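# Pour hazelnuts from a bowl into a cup held aloft

## Task

A small bowl holding hazelnuts and an empty cup are on the table. With the robot holding the cup up off the table, transfer all of the hazelnuts from the bowl into the cup. Afterwards set both objects back down so each rests directly on the table, with the cup upright; the bowl is allowed to end upside down. It is a failure if, between the first nut landing in the cup and the last one arriving, the cup is supported by anything except the robot. It is also a failure if the cup or the bowl is released or drops while nothing lies within a few millimetres below it. A result that holds only because the robot is still supporting things at the end does not count. Finish by opening the hands and moving them away from both objects.

## Robot and tools

ROBOT. Two six-joint arms, left_arm and right_arm, face each other across a table. Each carries an identical five-finger right hand, so the hands are not mirrored: every hand axis and number means the same thing on both. The names are labels only, not sides of any picture.

SCENE FRAME. Positions in results are in metres and orientations are quaternions (w, x, y, z) in one shared frame: origin on the table top halfway between the arm bases, table surface at z = 0, +z up, left_arm's base on the +y side. Printed positions can be slightly off, more so at long reach.

HAND POINT AND HAND AXES. Each arm is steered by a hand point 0.05 m in front of the palm, where index pad and thumb tip meet in a pinch. Its +z runs along the straightened fingers (which extend 0.06-0.07 m past it), +y points out of the palm, +x runs across the palm toward the little finger. The hand reaches 0.08 m to the little-finger side, and 0.02 m to the thumb side with the thumb turned in front of the palm (up to 0.09 m otherwise). A wrist bracket on the little-finger side sits 0.03 m beyond the point along +y and 0.11 m across; it can collide with things.

THE ROW. Every motion command is one row of 28 numbers, each in [-1, 1], always covering both arms: left_arm dx, dy, dz, rx, ry, rz, then left hand little, ring, middle, index, thumb_bend, thumb_turn, force_limit, speed, then the same fourteen for the right arm and hand. dx..rz are an offset, not a pose: a target relative to that hand point's pose in the most recent result showing it (or, for a second call in the same reply or before any such result, relative to where the hand is when the action begins), expressed in the hand point's own axes. Scale: 1.0 = 0.6 m of translation or 180 degrees; rx, ry, rz form a single rotation vector. Zero offsets do not mean stay idle; they pull the hand back to the reference pose.

HAND NUMBERS are absolute targets. Fingers: +1 straight, -1 curled fully. thumb_bend: +1 straight, -1 fully bent. thumb_turn: +1 beside the palm, -1 in front of it facing the fingers. A pinch is roughly index -0.22, thumb_bend -0.75, thumb_turn -0.57. force_limit maps -1..+1 linearly to about 0..10 N at the fingertip (0..15 N for both thumb motors) and only stops closing motors. speed maps -1..+1 to near zero..full (full travel in 0.6 s); close at -0.9 or slower for a gentle grip. A motor only starts when its target changes by at least 0.01; to keep a hand unchanged, repeat its last eight numbers (before any, use its hand_measured six values plus hand_force_limit and hand_speed). With the thumb turned fully in front first, the whole hand can wrap objects 0.035-0.08 m wide, lying across the palm on the wrist side of the point. To grip harder, raise force_limit and send a target further closed than hand_measured; to loosen, send one more open.

TOOLS.
execute_actions: {"actions": []} just returns the state (with pictures). An action {"rows": [...], "steps": n} runs 3 to 15 control steps of 1/30 s, one row per step, the final row repeating; each row is still measured from the same reference pose. A wait {"steps": n}, up to 300, counts from the previous result. Add "pictures": true to get images with an action. The last 3 steps of an action run after the result is taken, during your reply.
move: "target" is one 28-number row as above; both hand points travel in straight lines, ending together, over 0.5-10 s. "speed" is in m/s, 0.002 to 0.5 (default 0.25), turning capped at twice that in rad/s. Optional "stop_force" (9-40 N, shared) ends an arm's path once its wrist sensor feels that much extra push along its direction of travel; the arm then backs off two steps and holds. Use it only with slow, non-rotating approaches, and omit it when lifting away from something you are pressing on. Its result adds a move: line (done, off_target, moving, held, contact, fault) and remaining distances.
wait: {"seconds": 0-10} lets time pass without new commands.
zoom_image: {"camera", "region": [x0, y0, x1, y1]} in pixels, at most 504 square, from cam_low (896x504), cam_left_wrist or cam_right_wrist (616x616).
show_instructions: shows the reference image. finished_scene: {"scene": current number}; irreversible.

MOTION LIMITS. Each step's commanded pose is clipped to within 100 mm and 16 degrees of the measured one; motion trails commands by about 0.17 s, and large moves may come back unfinished, so check the result and send the remainder. Position takes priority over orientation when both cannot be met.

RESULTS. The state line gives each hand point's pose and velocity; Hand target shows the pose being driven toward; HELD or pose unreachable means part of a command was blocked. Hand lines list hand_measured, hand_stopped_by (moving, target, force, stalled, fault), hand_load_n (positive pushes fingers open; near zero means the grip is lost). Wrist force/torque are in end-effector axes, noisy (offset up to ~4 N, saturation ~50 N).

AVOID. The arms are stiff: aiming even slightly into a hard surface can trip a fault, which freezes that arm for 10 s; so does 150 N outside force or joint torque beyond its limit (wrist joints 24.9 N m, including held weight). Never let the arms collide or press on each other. Keep load holds short to avoid motor overheating. Do not drop, slam or knock anything, and keep everything on the table. Note the simulation runs while you deliberate.

Each tool is called after ">>>" by a JSON object that holds its "fn" and its "kwargs".

Reference images:

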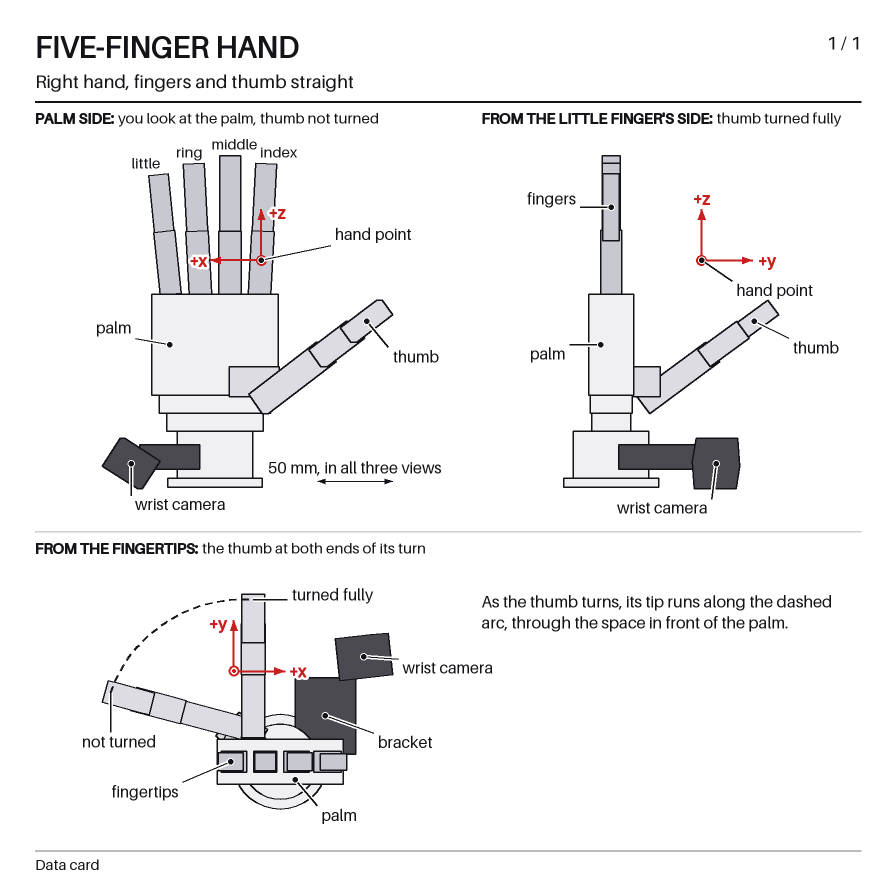

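## Session

>>> {"fn": "execute_actions", "kwargs": {"actions": []}}

Scene clock: 0.00 s of 6600.00 s.
left_arm: end_effector_position=(+0.3354, +0.4909, +0.4728) hand_measured=(+1.000, +1.000, +1.000, +1.000, +1.000, +1.000) hand_load_n=(+0.0, +0.0, +0.0, +0.0, +0.0, +0.0) hand_stopped_by=(target, target, target, target, target, target) hand_force_limit=0.00 hand_speed=-0.80 end_effector_quat_wxyz=(-0.012, +0.294, +0.956, +0.021) end_effector_velocity=(+0.000, +0.000, +0.000) end_effector_angular_velocity=(-0.000, -0.000, +0.001) | right_arm: end_effector_position=(+0.0675, -0.2562, +0.4932) hand_measured=(+1.000, +1.000, +1.000, +1.000, +1.000, +1.000) hand_load_n=(+0.0, +0.0, +0.0, +0.0, +0.0, +0.0) hand_stopped_by=(target, target, target, target, target, target) hand_force_limit=0.00 hand_speed=-0.80 end_effector_quat_wxyz=(+0.018, -0.384, +0.923, -0.007) end_effector_velocity=(-0.001, -0.000, +0.001) end_effector_angular_velocity=(+0.001, -0.001, -0.001)
Joint positions: left_arm=[ 0.573 -1.722  1.371  1.965  1.549 -1.87 ] | right_arm=[-1.178 -1.752  1.312  1.975  1.587 -1.902]
Joint velocities: left_arm=[ 0.    -0.    -0.    -0.     0.    -0.001] | right_arm=[-0.001 -0.002 -0.     0.001  0.     0.001]
Wrist force (N, on the end effector, along its own x y z axes, offset not removed): no reading
Wrist torque (N m, same axes, about the end effector's origin, offset not removed): no reading
Hand target (left_arm): +0.335, +0.491, +0.473; -0.012, +0.294, +0.956, +0.021
Hand target (right_arm): +0.068, -0.256, +0.493; +0.018, -0.384, +0.923, -0.007

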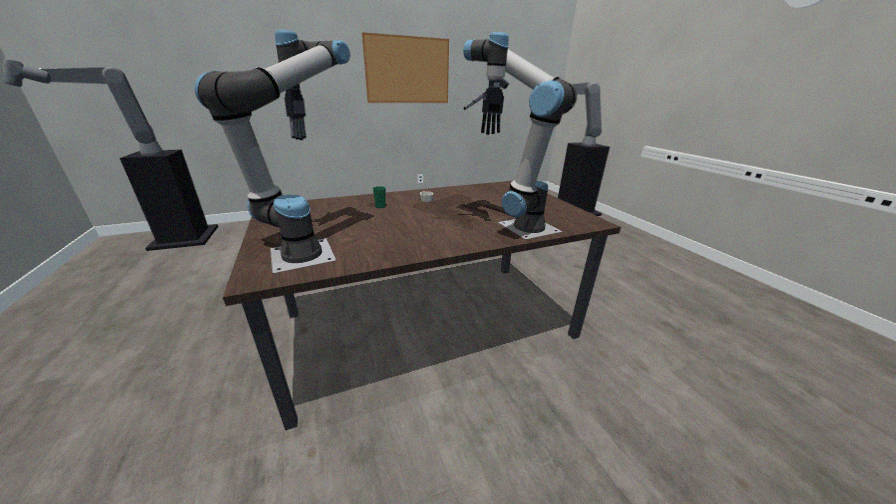

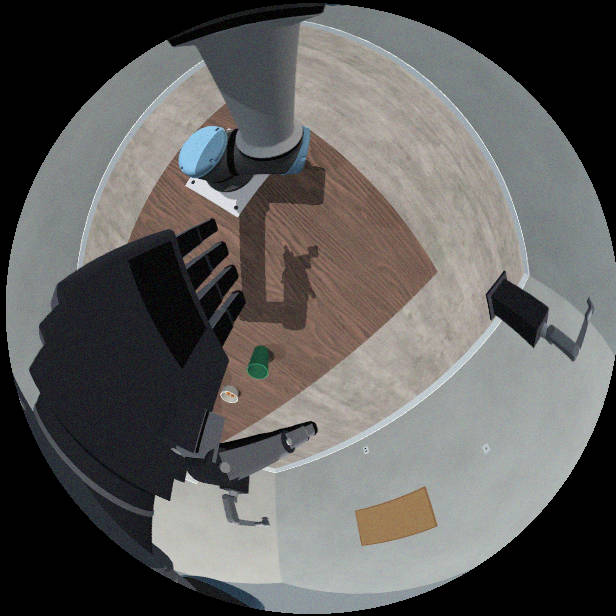

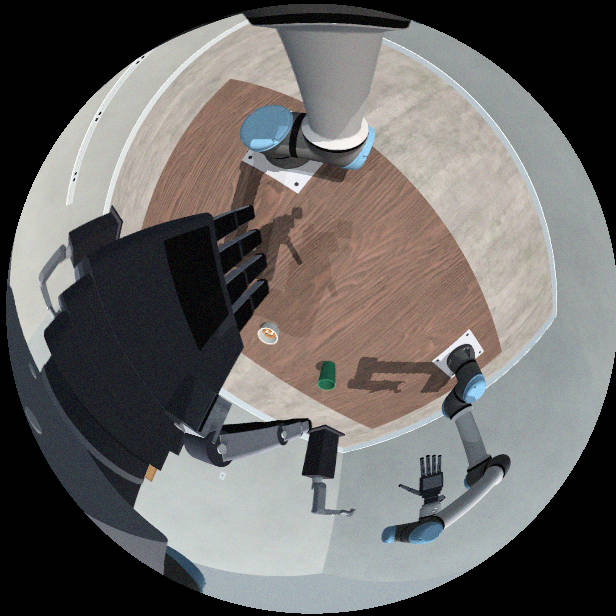

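>>> {"fn": "zoom_image", "kwargs": {"camera": "cam_low", "region": [350, 170, 470, 230]}}

>>> {"fn": "zoom_image", "kwargs": {"camera": "cam_right_wrist", "region": [240, 300, 360, 410]}}

Region (350, 170, 470, 230) of cam_low's 896x504 image, scaled by 4.200, with more detail than that image has.

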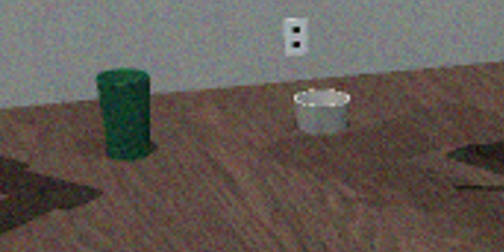

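Region (240, 300, 360, 410) of cam_right_wrist's 616x616 image, scaled by 4.200, with more detail than that image has; it fills the top 462 rows of this view, and the rest is white.

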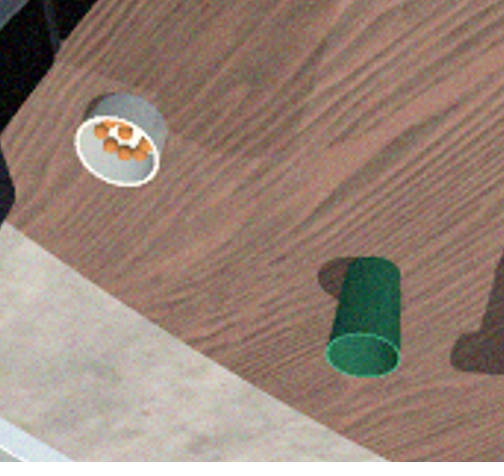

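>>> {"fn": "move", "kwargs": {"target": [-0.454,-0.248,0.598,0.661,0.128,-0.635,1,1,1,1,1,-1,0,0, -0.363,-0.338,0.675,0.679,0.022,-0.698,1,1,1,1,1,-1,0,0], "speed": 0.4}}

Scene clock: 9.93 s of 6600.00 s.
left_arm: end_effector_position=(+0.4739, +0.2319, +0.0998) hand_measured=(+1.000, +1.000, +1.000, +1.000, +1.000, -1.000) hand_load_n=(+0.0, +0.0, +0.0, +0.0, +0.0, +0.0) hand_stopped_by=(target, target, target, target, target, target) hand_force_limit=0.00 hand_speed=0.00 end_effector_quat_wxyz=(+0.327, +0.628, -0.326, +0.626) end_effector_velocity=(-0.000, -0.000, -0.002) end_effector_angular_velocity=(-0.003, +0.001, +0.007) | right_arm: end_effector_position=(+0.3803, -0.2440, +0.1000) hand_measured=(+1.000, +1.000, +1.000, +1.000, +1.000, -1.000) hand_load_n=(+0.0, +0.0, +0.0, +0.0, +0.0, +0.0) hand_stopped_by=(target, target, target, target, target, target) hand_force_limit=0.00 hand_speed=0.00 end_effector_quat_wxyz=(-0.242, +0.664, +0.240, +0.665) end_effector_velocity=(+0.001, +0.001, -0.000) end_effector_angular_velocity=(+0.004, -0.006, +0.014)
Joint positions: left_arm=[ 0.909 -1.295  2.348 -1.052  1.971 -4.714] | right_arm=[-1.486 -1.5    2.638 -1.14   1.024 -4.71 ]
Joint velocities: left_arm=[-0.005  0.004  0.006 -0.012 -0.011 -0.003] | right_arm=[-0.015  0.008  0.004 -0.02  -0.03   0.004]
Wrist force (N, on the end effector, along its own x y z axes, offset not removed): left_arm=[1.4 2.1 -2.1] | right_arm=[-0.9 0.6 1.7]
Wrist torque (N m, same axes, about the end effector's origin, offset not removed): left_arm=[0.43 -0.26 0.08] | right_arm=[0.02 -0.02 -0.18]
Hand target (left_arm): +0.474, +0.232, +0.100; +0.327, +0.628, -0.326, +0.627
Hand target (right_arm): +0.380, -0.244, +0.100; -0.242, +0.664, +0.241, +0.665
Off the commanded pose (left_arm): 0.001 m, 0 deg.
Off the commanded pose (right_arm): 0.001 m, 0 deg.
Kept back: nothing.
After step 90, 2.37 s passed at rest.
move: done

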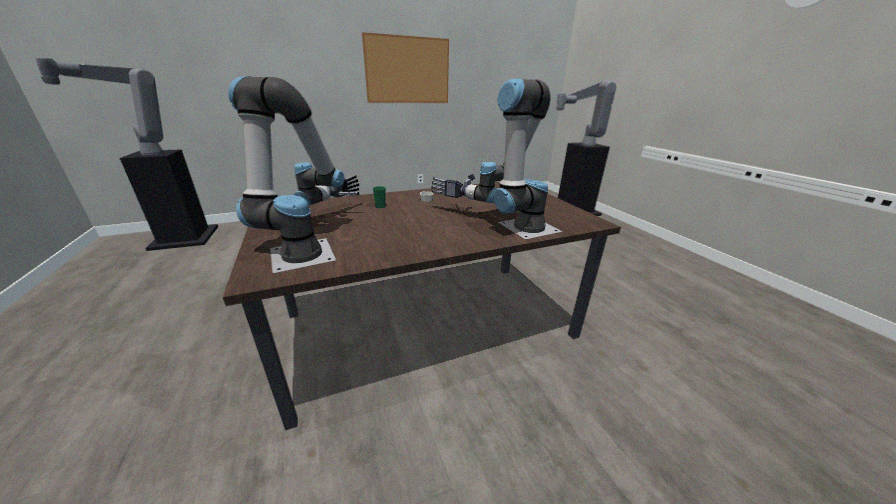

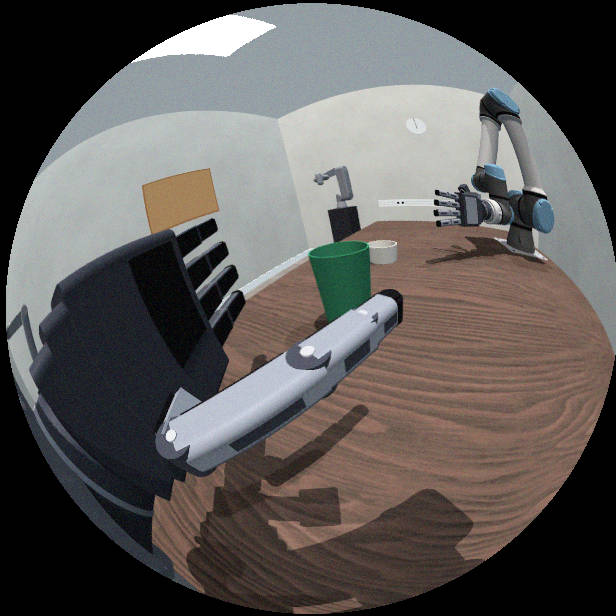

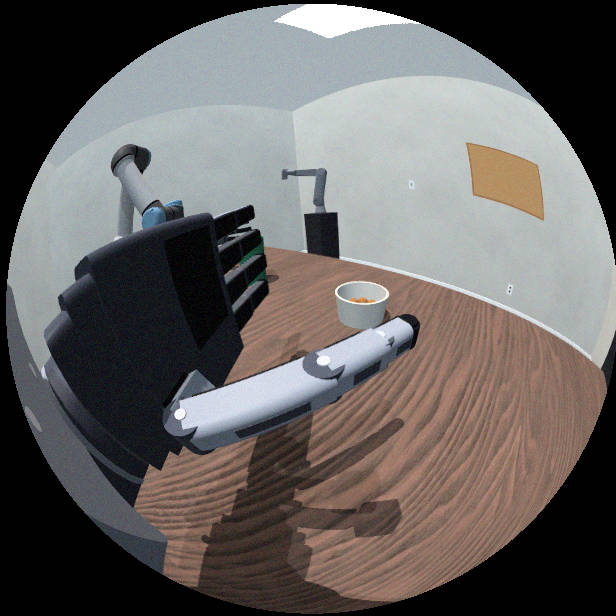

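>>> {"fn": "zoom_image", "kwargs": {"camera": "cam_right_wrist", "region": [310, 260, 430, 350]}}

>>> {"fn": "zoom_image", "kwargs": {"camera": "cam_left_wrist", "region": [290, 180, 560, 340]}}

Region (310, 260, 430, 350) of cam_right_wrist's 616x616 image, scaled by 4.200, with more detail than that image has; it fills the top 378 rows of this view, and the rest is white.

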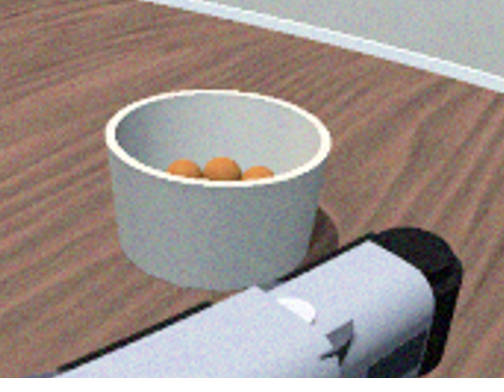

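Region (290, 180, 560, 340) of cam_left_wrist's 616x616 image, scaled by 1.867, with more detail than that image has; it fills the top 299 rows of this view, and the rest is white.

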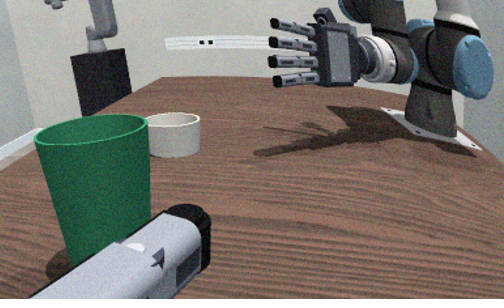

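>>> {"fn": "move", "kwargs": {"target": [-0.105,0,0.05,0,0,0,1,1,1,1,1,-1,0,0, -0.11,0,0.067,0,0,0,1,1,1,1,1,-1,0,0], "speed": 0.15}}

Scene clock: 12.10 s of 6600.00 s.
left_arm: end_effector_position=(+0.4910, +0.2074, +0.0370) hand_measured=(+1.000, +1.000, +1.000, +1.000, +1.000, -1.000) hand_load_n=(+0.0, +0.0, +0.0, +0.0, +0.0, +0.0) hand_stopped_by=(target, target, target, target, target, target) hand_force_limit=0.00 hand_speed=0.00 end_effector_quat_wxyz=(+0.327, +0.628, -0.326, +0.626) end_effector_velocity=(+0.000, -0.001, -0.002) end_effector_angular_velocity=(-0.000, -0.000, -0.000) | right_arm: end_effector_position=(+0.4110, -0.2182, +0.0342) hand_measured=(+1.000, +1.000, +1.000, +1.000, +1.000, -1.000) hand_load_n=(+0.0, +0.0, +0.0, +0.0, +0.0, +0.0) hand_stopped_by=(target, target, target, target, target, target) hand_force_limit=0.00 hand_speed=0.00 end_effector_quat_wxyz=(-0.242, +0.665, +0.240, +0.665) end_effector_velocity=(+0.001, +0.001, -0.001) end_effector_angular_velocity=(+0.001, -0.003, +0.000)
Joint positions: left_arm=[ 0.874 -1.079  2.306 -1.226  1.936 -4.714] | right_arm=[-1.396 -1.151  2.546 -1.396  1.113 -4.71 ]
Joint velocities: left_arm=[-0.001  0.006 -0.002 -0.004 -0.001  0.   ] | right_arm=[ 0.002  0.009 -0.003 -0.009  0.002  0.001]
Wrist force (N, on the end effector, along its own x y z axes, offset not removed): left_arm=[2.4 2.8 -1.7] | right_arm=[0.3 1.8 0.0]
Wrist torque (N m, same axes, about the end effector's origin, offset not removed): left_arm=[0.57 -0.54 -0.08] | right_arm=[0.39 -0.20 -0.12]
Hand target (left_arm): +0.491, +0.207, +0.037; +0.327, +0.628, -0.326, +0.626
Hand target (right_arm): +0.411, -0.218, +0.034; -0.242, +0.664, +0.240, +0.665
Off the commanded pose (left_arm): 0.000 m, 0 deg.
Off the commanded pose (right_arm): 0.000 m, 0 deg.
Kept back: nothing.
move: done

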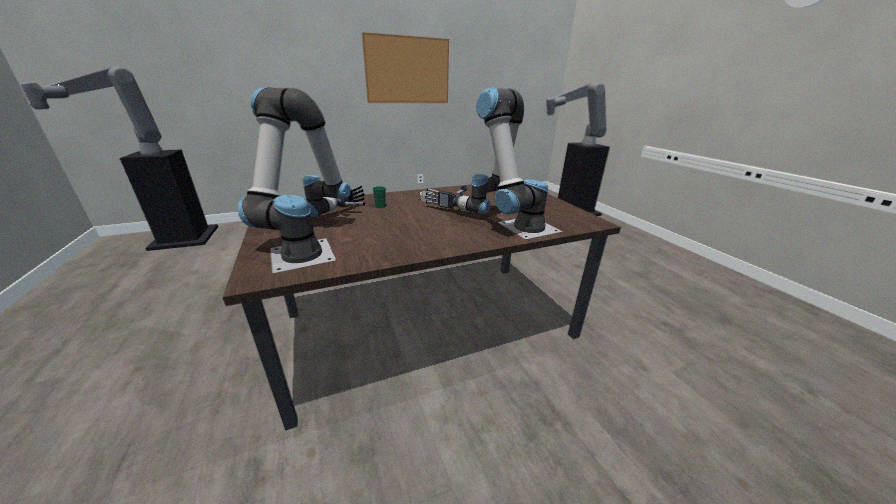

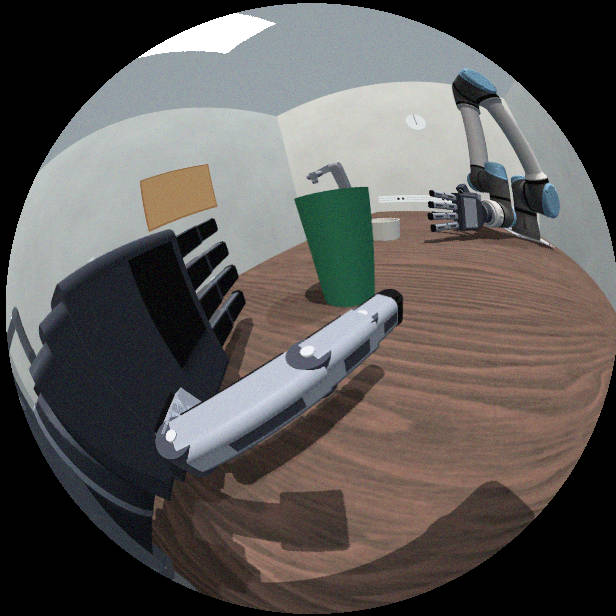

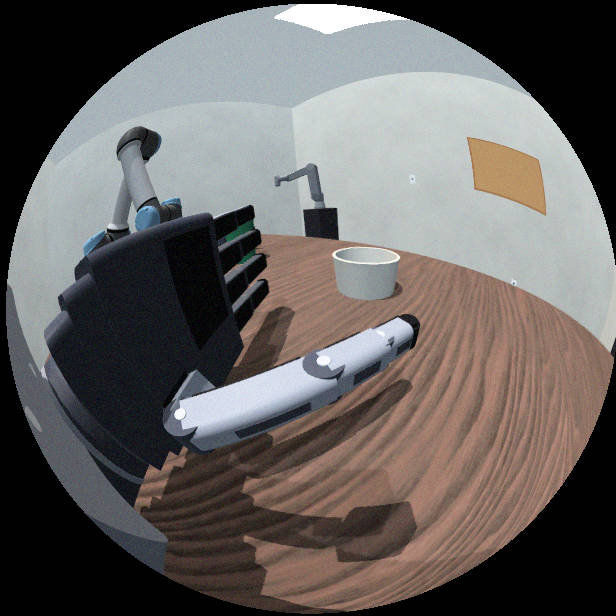

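>>> {"fn": "zoom_image", "kwargs": {"camera": "cam_right_wrist", "region": [310, 230, 430, 320]}}

>>> {"fn": "zoom_image", "kwargs": {"camera": "cam_left_wrist", "region": [270, 170, 430, 330]}}

Region (310, 230, 430, 320) of cam_right_wrist's 616x616 image, scaled by 4.200, with more detail than that image has; it fills the top 378 rows of this view, and the rest is white.

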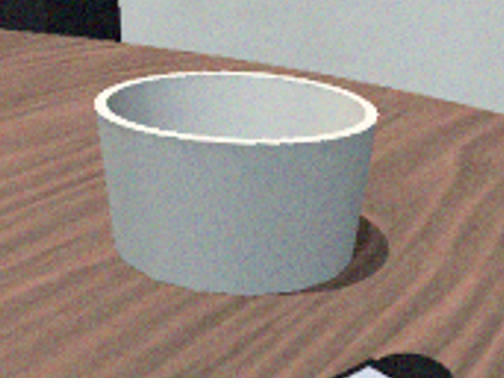

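Region (270, 170, 430, 330) of cam_left_wrist's 616x616 image, scaled by 3.150, with more detail than that image has.

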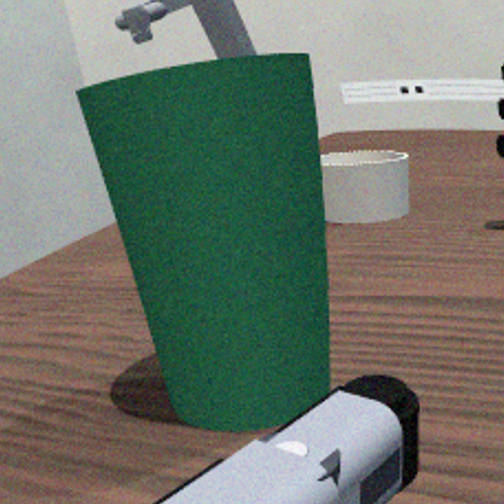

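>>> {"fn": "move", "kwargs": {"target": [-0.012,0.075,0.115,0,0,0,1,1,1,1,1,-1,0,0, -0.012,0.075,0.16,0,0,0,1,1,1,1,1,-1,0,0], "speed": 0.1}}

Scene clock: 14.50 s of 6600.00 s.
left_arm: end_effector_position=(+0.4938, +0.1252, +0.0298) hand_measured=(+1.000, +1.000, +1.000, +1.000, +1.000, -1.000) hand_load_n=(+0.0, +0.0, +0.0, +0.0, +0.0, +0.0) hand_stopped_by=(target, target, target, target, target, target) hand_force_limit=0.00 hand_speed=0.00 end_effector_quat_wxyz=(+0.327, +0.628, -0.326, +0.626) end_effector_velocity=(+0.001, -0.001, -0.000) end_effector_angular_velocity=(+0.000, -0.001, +0.001) | right_arm: end_effector_position=(+0.5133, -0.1910, +0.0271) hand_measured=(+1.000, +1.000, +1.000, +1.000, +1.000, -1.000) hand_load_n=(+0.0, +0.0, +0.0, +0.0, +0.0, +0.0) hand_stopped_by=(target, target, target, target, target, target) hand_force_limit=0.00 hand_speed=0.00 end_effector_quat_wxyz=(-0.242, +0.665, +0.240, +0.665) end_effector_velocity=(+0.001, +0.001, -0.002) end_effector_angular_velocity=(-0.001, +0.002, +0.001)
Joint positions: left_arm=[ 0.696 -1.026  2.223 -1.196  1.758 -4.714] | right_arm=[-1.39  -1.032  2.264 -1.234  1.12  -4.71 ]
Joint velocities: left_arm=[-0.002  0.001 -0.002  0.001 -0.003  0.001] | right_arm=[ 0.001  0.005 -0.005  0.003 -0.    -0.001]
Wrist force (N, on the end effector, along its own x y z axes, offset not removed): left_arm=[1.4 2.6 -1.4] | right_arm=[-0.4 0.5 0.1]
Wrist torque (N m, same axes, about the end effector's origin, offset not removed): left_arm=[0.48 -0.24 0.04] | right_arm=[0.19 0.00 -0.17]
Hand target (left_arm): +0.494, +0.125, +0.030; +0.327, +0.628, -0.326, +0.626
Hand target (right_arm): +0.513, -0.191, +0.027; -0.242, +0.665, +0.240, +0.665
Off the commanded pose (left_arm): 0.000 m, 0 deg.
Off the commanded pose (right_arm): 0.000 m, 0 deg.
Kept back: nothing.
move: done

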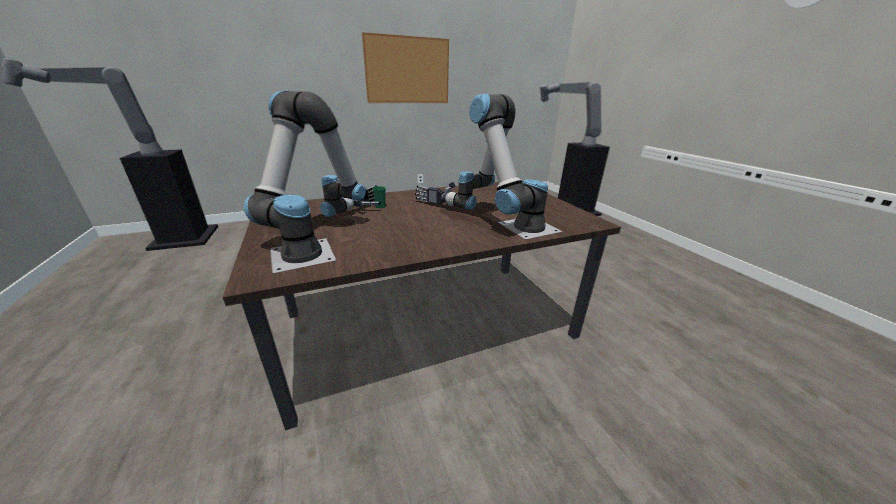

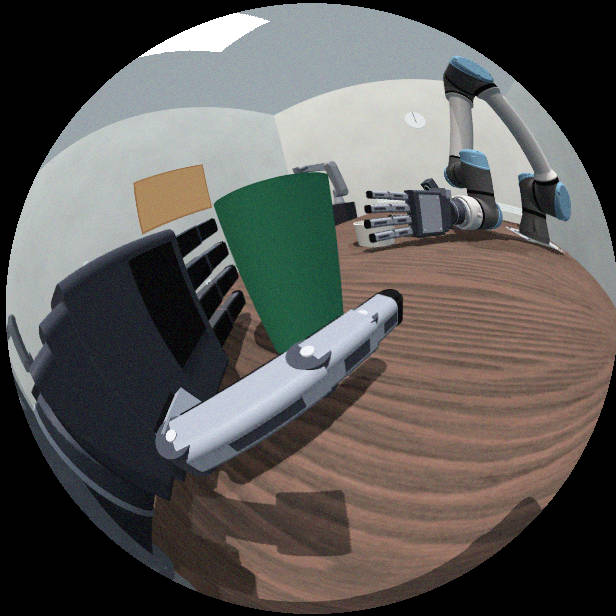

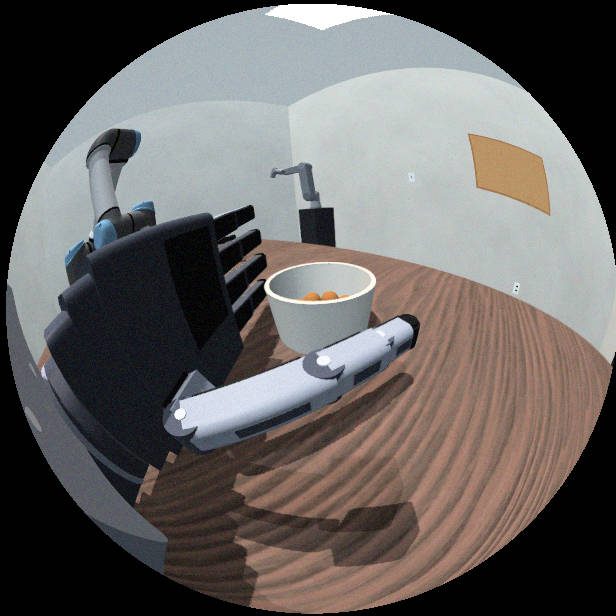

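>>> {"fn": "zoom_image", "kwargs": {"camera": "cam_left_wrist", "region": [340, 160, 500, 270]}}

Region (340, 160, 500, 270) of cam_left_wrist's 616x616 image, scaled by 3.150, with more detail than that image has; it fills the top 346 rows of this view, and the rest is white.

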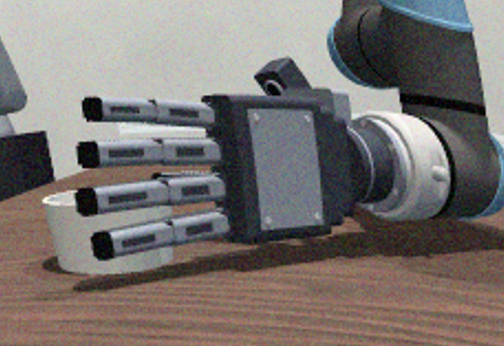

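>>> {"fn": "move", "kwargs": {"target": [0,0.017,0.045,0,0,0,1,1,1,1,1,-1,0,0, -0.008,0.0,0.048,0,0,0,1,1,1,1,1,-1,0,0], "speed": 0.04, "stop_force": 12}}

Scene clock: 18.10 s of 6600.00 s.
left_arm: end_effector_position=(+0.5009, +0.0975, +0.0298) hand_measured=(+1.000, +1.000, +1.000, +1.000, +1.000, -1.000) hand_load_n=(+0.0, +0.0, +0.0, +0.0, +0.0, +0.0) hand_stopped_by=(target, target, target, target, target, target) hand_force_limit=0.00 hand_speed=0.00 end_effector_quat_wxyz=(+0.327, +0.628, -0.326, +0.626) end_effector_velocity=(+0.000, -0.002, -0.000) end_effector_angular_velocity=(+0.001, +0.001, -0.000) | right_arm: end_effector_position=(+0.5352, -0.1727, +0.0224) hand_measured=(+1.000, +1.000, +1.000, +1.000, +1.000, -1.000) hand_load_n=(+0.0, +0.0, +0.0, +0.0, +0.0, +0.0) hand_stopped_by=(target, target, target, target, target, target) hand_force_limit=0.00 hand_speed=0.00 end_effector_quat_wxyz=(-0.242, +0.665, +0.240, +0.665) end_effector_velocity=(+0.002, +0.000, -0.001) end_effector_angular_velocity=(+0.000, +0.001, -0.002)
Joint positions: left_arm=[ 0.657 -1.004  2.169 -1.164  1.719 -4.714] | right_arm=[-1.357 -0.988  2.181 -1.195  1.153 -4.71 ]
Joint velocities: left_arm=[-0.002  0.002 -0.003  0.002 -0.002  0.   ] | right_arm=[ 0.001  0.004 -0.006  0.002  0.003  0.001]
Wrist force (N, on the end effector, along its own x y z axes, offset not removed): left_arm=[2.4 1.1 -3.2] | right_arm=[-1.5 -1.1 3.0]
Wrist torque (N m, same axes, about the end effector's origin, offset not removed): left_arm=[0.38 -0.34 0.08] | right_arm=[-0.31 -0.02 -0.12]
Hand target (left_arm): +0.501, +0.097, +0.030; +0.327, +0.628, -0.326, +0.626
Hand target (right_arm): +0.535, -0.173, +0.022; -0.242, +0.665, +0.240, +0.665
Off the commanded pose (left_arm): 0.000 m, 0 deg.
Off the commanded pose (right_arm): 0.000 m, 0 deg.
Kept back: nothing.
move: done

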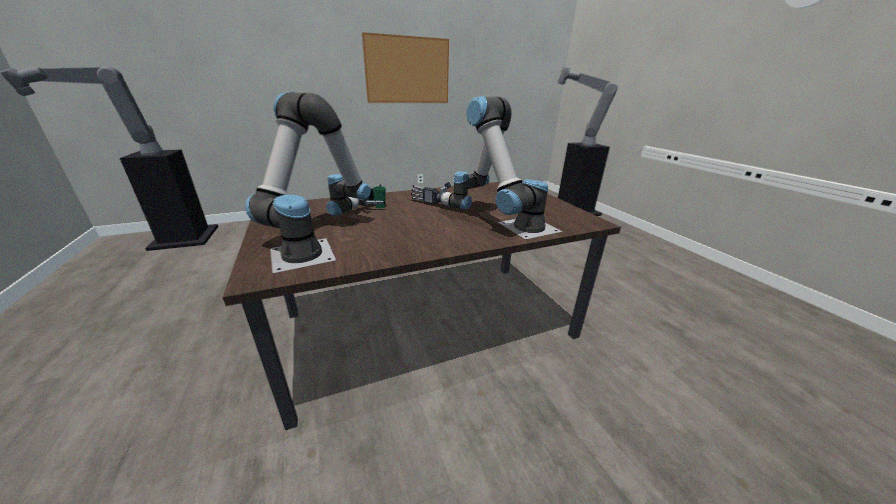

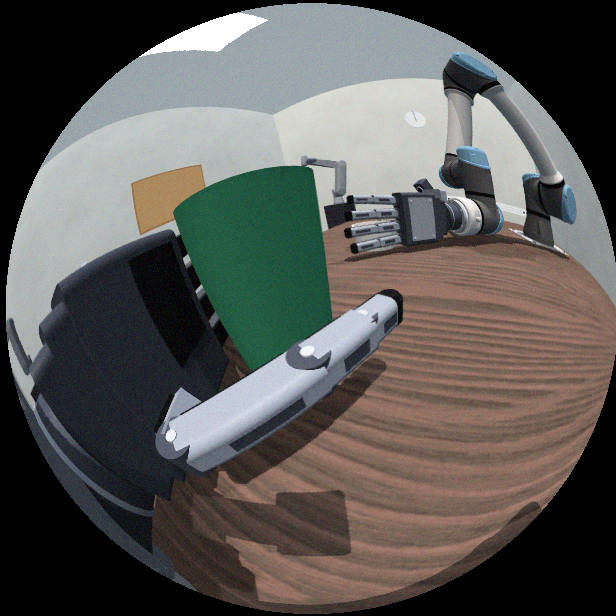

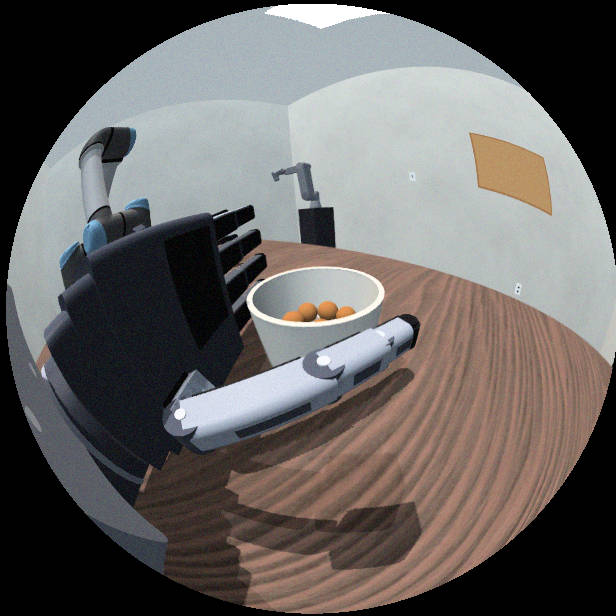

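>>> {"fn": "zoom_image", "kwargs": {"camera": "cam_left_wrist", "region": [330, 170, 510, 280]}}

>>> {"fn": "zoom_image", "kwargs": {"camera": "cam_right_wrist", "region": [190, 200, 440, 420]}}

Region (330, 170, 510, 280) of cam_left_wrist's 616x616 image, scaled by 2.800, with more detail than that image has.

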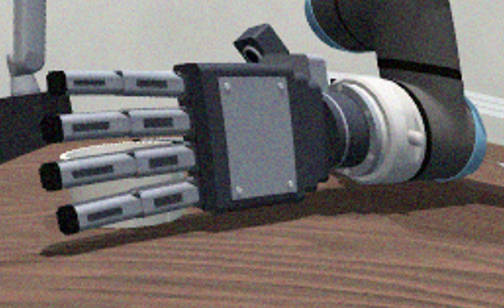

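Region (190, 200, 440, 420) of cam_right_wrist's 616x616 image, scaled by 2.016, with more detail than that image has; it fills the top 444 rows of this view, and the rest is white.

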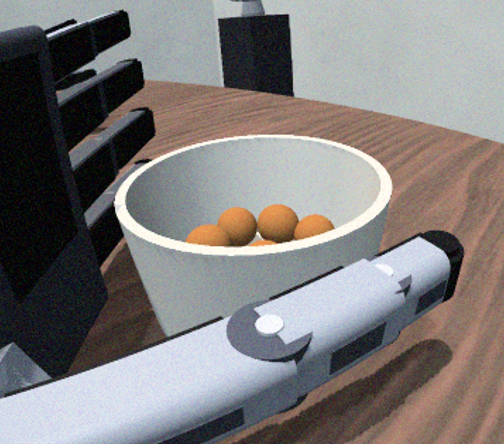

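>>> {"fn": "move", "kwargs": {"target": [0,0.005,0.012,0,0,0,1,1,1,1,1,-1,0,0, -0.005,0.006,0.02,0,0,0,1,1,1,1,1,-1,0,0], "speed": 0.03}}

Scene clock: 19.13 s of 6600.00 s.
left_arm: end_effector_position=(+0.5026, +0.0900, +0.0298) hand_measured=(+1.000, +1.000, +1.000, +1.000, +1.000, -1.000) hand_load_n=(+0.0, +0.0, +0.0, +0.0, +0.0, +0.0) hand_stopped_by=(target, target, target, target, target, target) hand_force_limit=0.00 hand_speed=0.00 end_effector_quat_wxyz=(+0.327, +0.628, -0.326, +0.626) end_effector_velocity=(-0.001, -0.002, -0.000) end_effector_angular_velocity=(-0.000, +0.001, -0.002) | right_arm: end_effector_position=(+0.5465, -0.1678, +0.0194) hand_measured=(+1.000, +1.000, +1.000, +1.000, +1.000, -1.000) hand_load_n=(+0.0, +0.0, +0.0, +0.0, +0.0, +0.0) hand_stopped_by=(target, target, target, target, target, target) hand_force_limit=0.00 hand_speed=0.00 end_effector_quat_wxyz=(-0.242, +0.665, +0.240, +0.665) end_effector_velocity=(+0.001, +0.001, -0.001) end_effector_angular_velocity=(+0.001, +0.003, +0.000)
Joint positions: left_arm=[ 0.647 -0.998  2.155 -1.155  1.709 -4.714] | right_arm=[-1.353 -0.966  2.145 -1.18   1.157 -4.71 ]
Joint velocities: left_arm=[-0.003  0.001 -0.002  0.002 -0.001 -0.001] | right_arm=[ 0.001  0.004 -0.006  0.003  0.001  0.002]
Wrist force (N, on the end effector, along its own x y z axes, offset not removed): left_arm=[2.0 -0.2 -2.3] | right_arm=[0.9 0.5 -0.3]
Wrist torque (N m, same axes, about the end effector's origin, offset not removed): left_arm=[0.15 -0.21 0.03] | right_arm=[0.14 -0.22 0.02]
Hand target (left_arm): +0.503, +0.090, +0.030; +0.327, +0.628, -0.326, +0.626
Hand target (right_arm): +0.547, -0.168, +0.019; -0.242, +0.665, +0.240, +0.665
Off the commanded pose (left_arm): 0.000 m, 0 deg.
Off the commanded pose (right_arm): 0.000 m, 0 deg.
Kept back: nothing.
move: done

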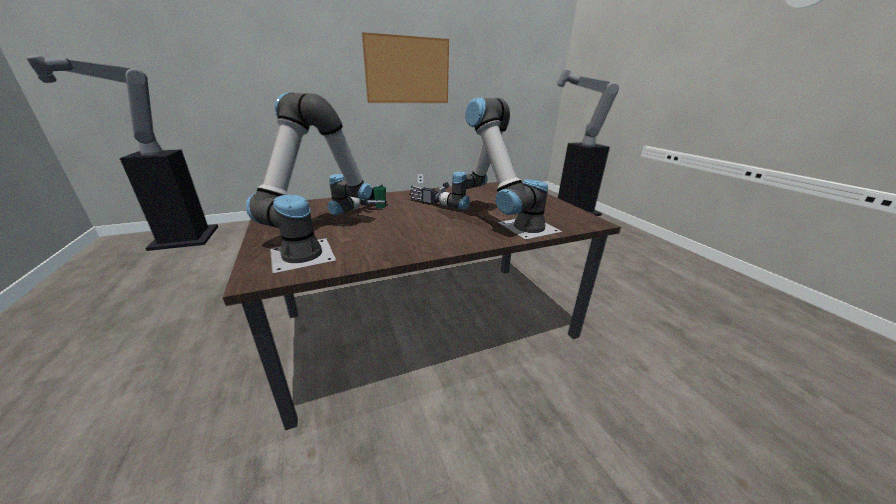

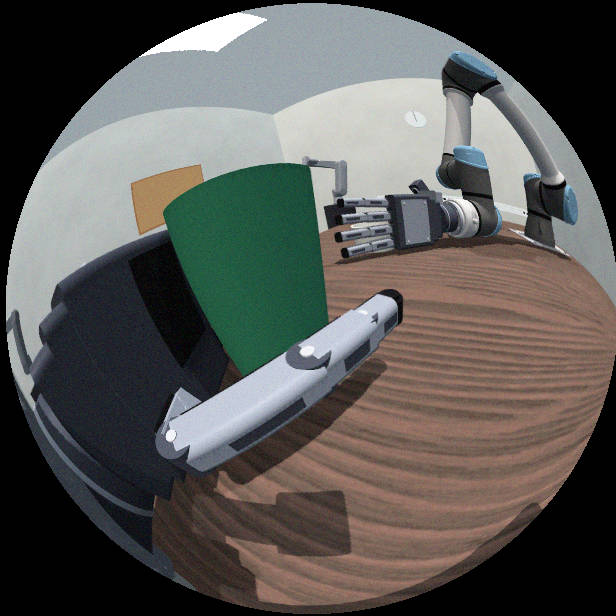

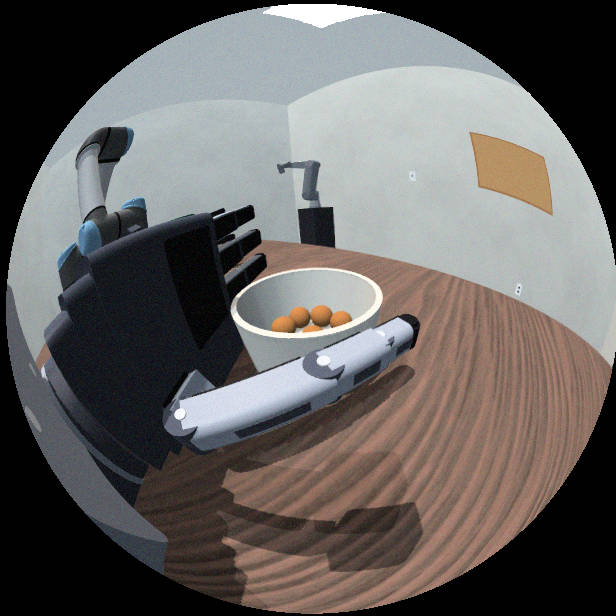

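>>> {"fn": "move", "kwargs": {"target": [0,0,0,0,0,0,-1,-1,-1,-1,0.6,-1,0.2,-0.7, 0,0,0,0,0,0,1,1,-1,-1,0.6,-1,0.2,-0.7]}}

Scene clock: 22.10 s of 6600.00 s.
left_arm: end_effector_position=(+0.5026, +0.0899, +0.0299) hand_measured=(-0.230, -0.212, -0.212, -0.196, +0.606, -1.000) hand_load_n=(+5.5, +4.0, +6.0, +3.5, +9.5, +6.5) hand_stopped_by=(force, force, force, force, target, target) hand_force_limit=0.20 hand_speed=-0.70 end_effector_quat_wxyz=(+0.327, +0.628, -0.326, +0.626) end_effector_velocity=(+0.000, -0.000, +0.001) end_effector_angular_velocity=(-0.001, -0.002, -0.000) | right_arm: end_effector_position=(+0.5465, -0.1677, +0.0194) hand_measured=(+1.000, +1.000, +0.370, +0.304, +0.642, -1.000) hand_load_n=(+0.0, +0.0, +3.5, +7.0, +16.0, +2.0) hand_stopped_by=(target, target, force, force, force, target) hand_force_limit=0.20 hand_speed=-0.70 end_effector_quat_wxyz=(-0.242, +0.665, +0.240, +0.665) end_effector_velocity=(-0.001, +0.001, +0.000) end_effector_angular_velocity=(+0.000, -0.001, +0.001)
Joint positions: left_arm=[ 0.647 -0.998  2.155 -1.155  1.709 -4.714] | right_arm=[-1.353 -0.966  2.145 -1.18   1.157 -4.71 ]
Joint velocities: left_arm=[-0.    -0.001 -0.    -0.     0.     0.001] | right_arm=[ 0.001 -0.001  0.001 -0.001  0.    -0.   ]
Wrist force (N, on the end effector, along its own x y z axes, offset not removed): left_arm=[2.7 3.2 0.9] | right_arm=[0.4 0.0 3.5]
Wrist torque (N m, same axes, about the end effector's origin, offset not removed): left_arm=[0.40 -0.46 0.06] | right_arm=[-0.07 -0.16 -0.09]
Hand target (left_arm): +0.503, +0.090, +0.030; +0.327, +0.628, -0.326, +0.626
Hand target (right_arm): +0.547, -0.168, +0.019; -0.242, +0.665, +0.240, +0.665
Off the commanded pose (left_arm): 0.000 m, 0 deg.
Off the commanded pose (right_arm): 0.000 m, 0 deg.
Kept back: nothing.
move: done

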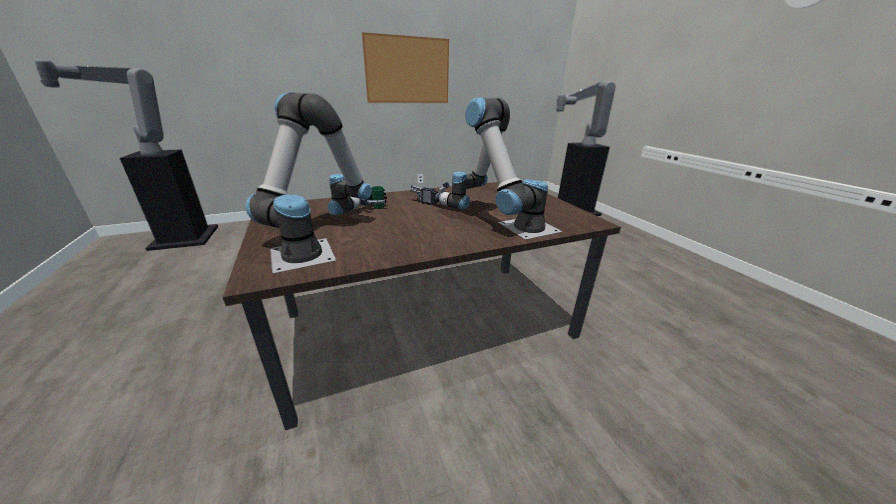

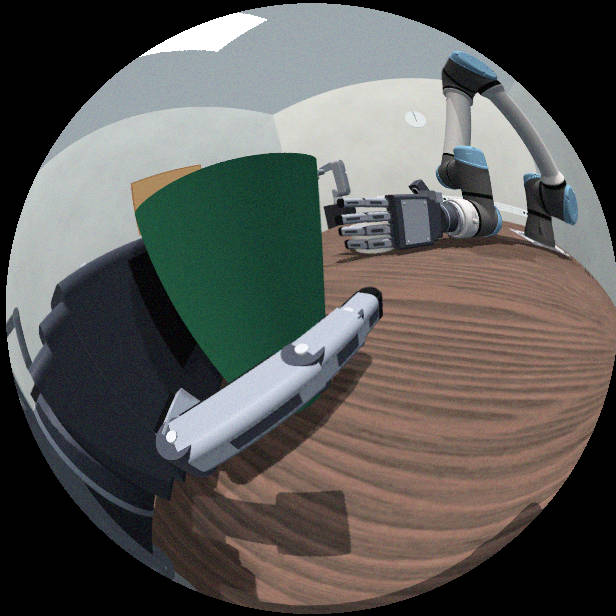

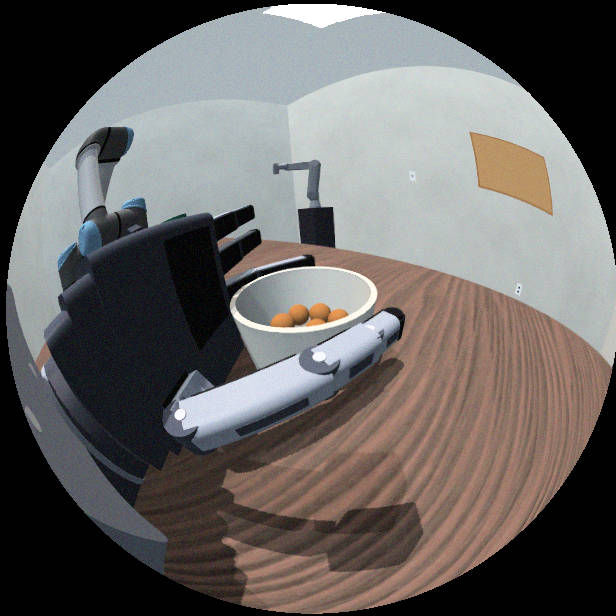

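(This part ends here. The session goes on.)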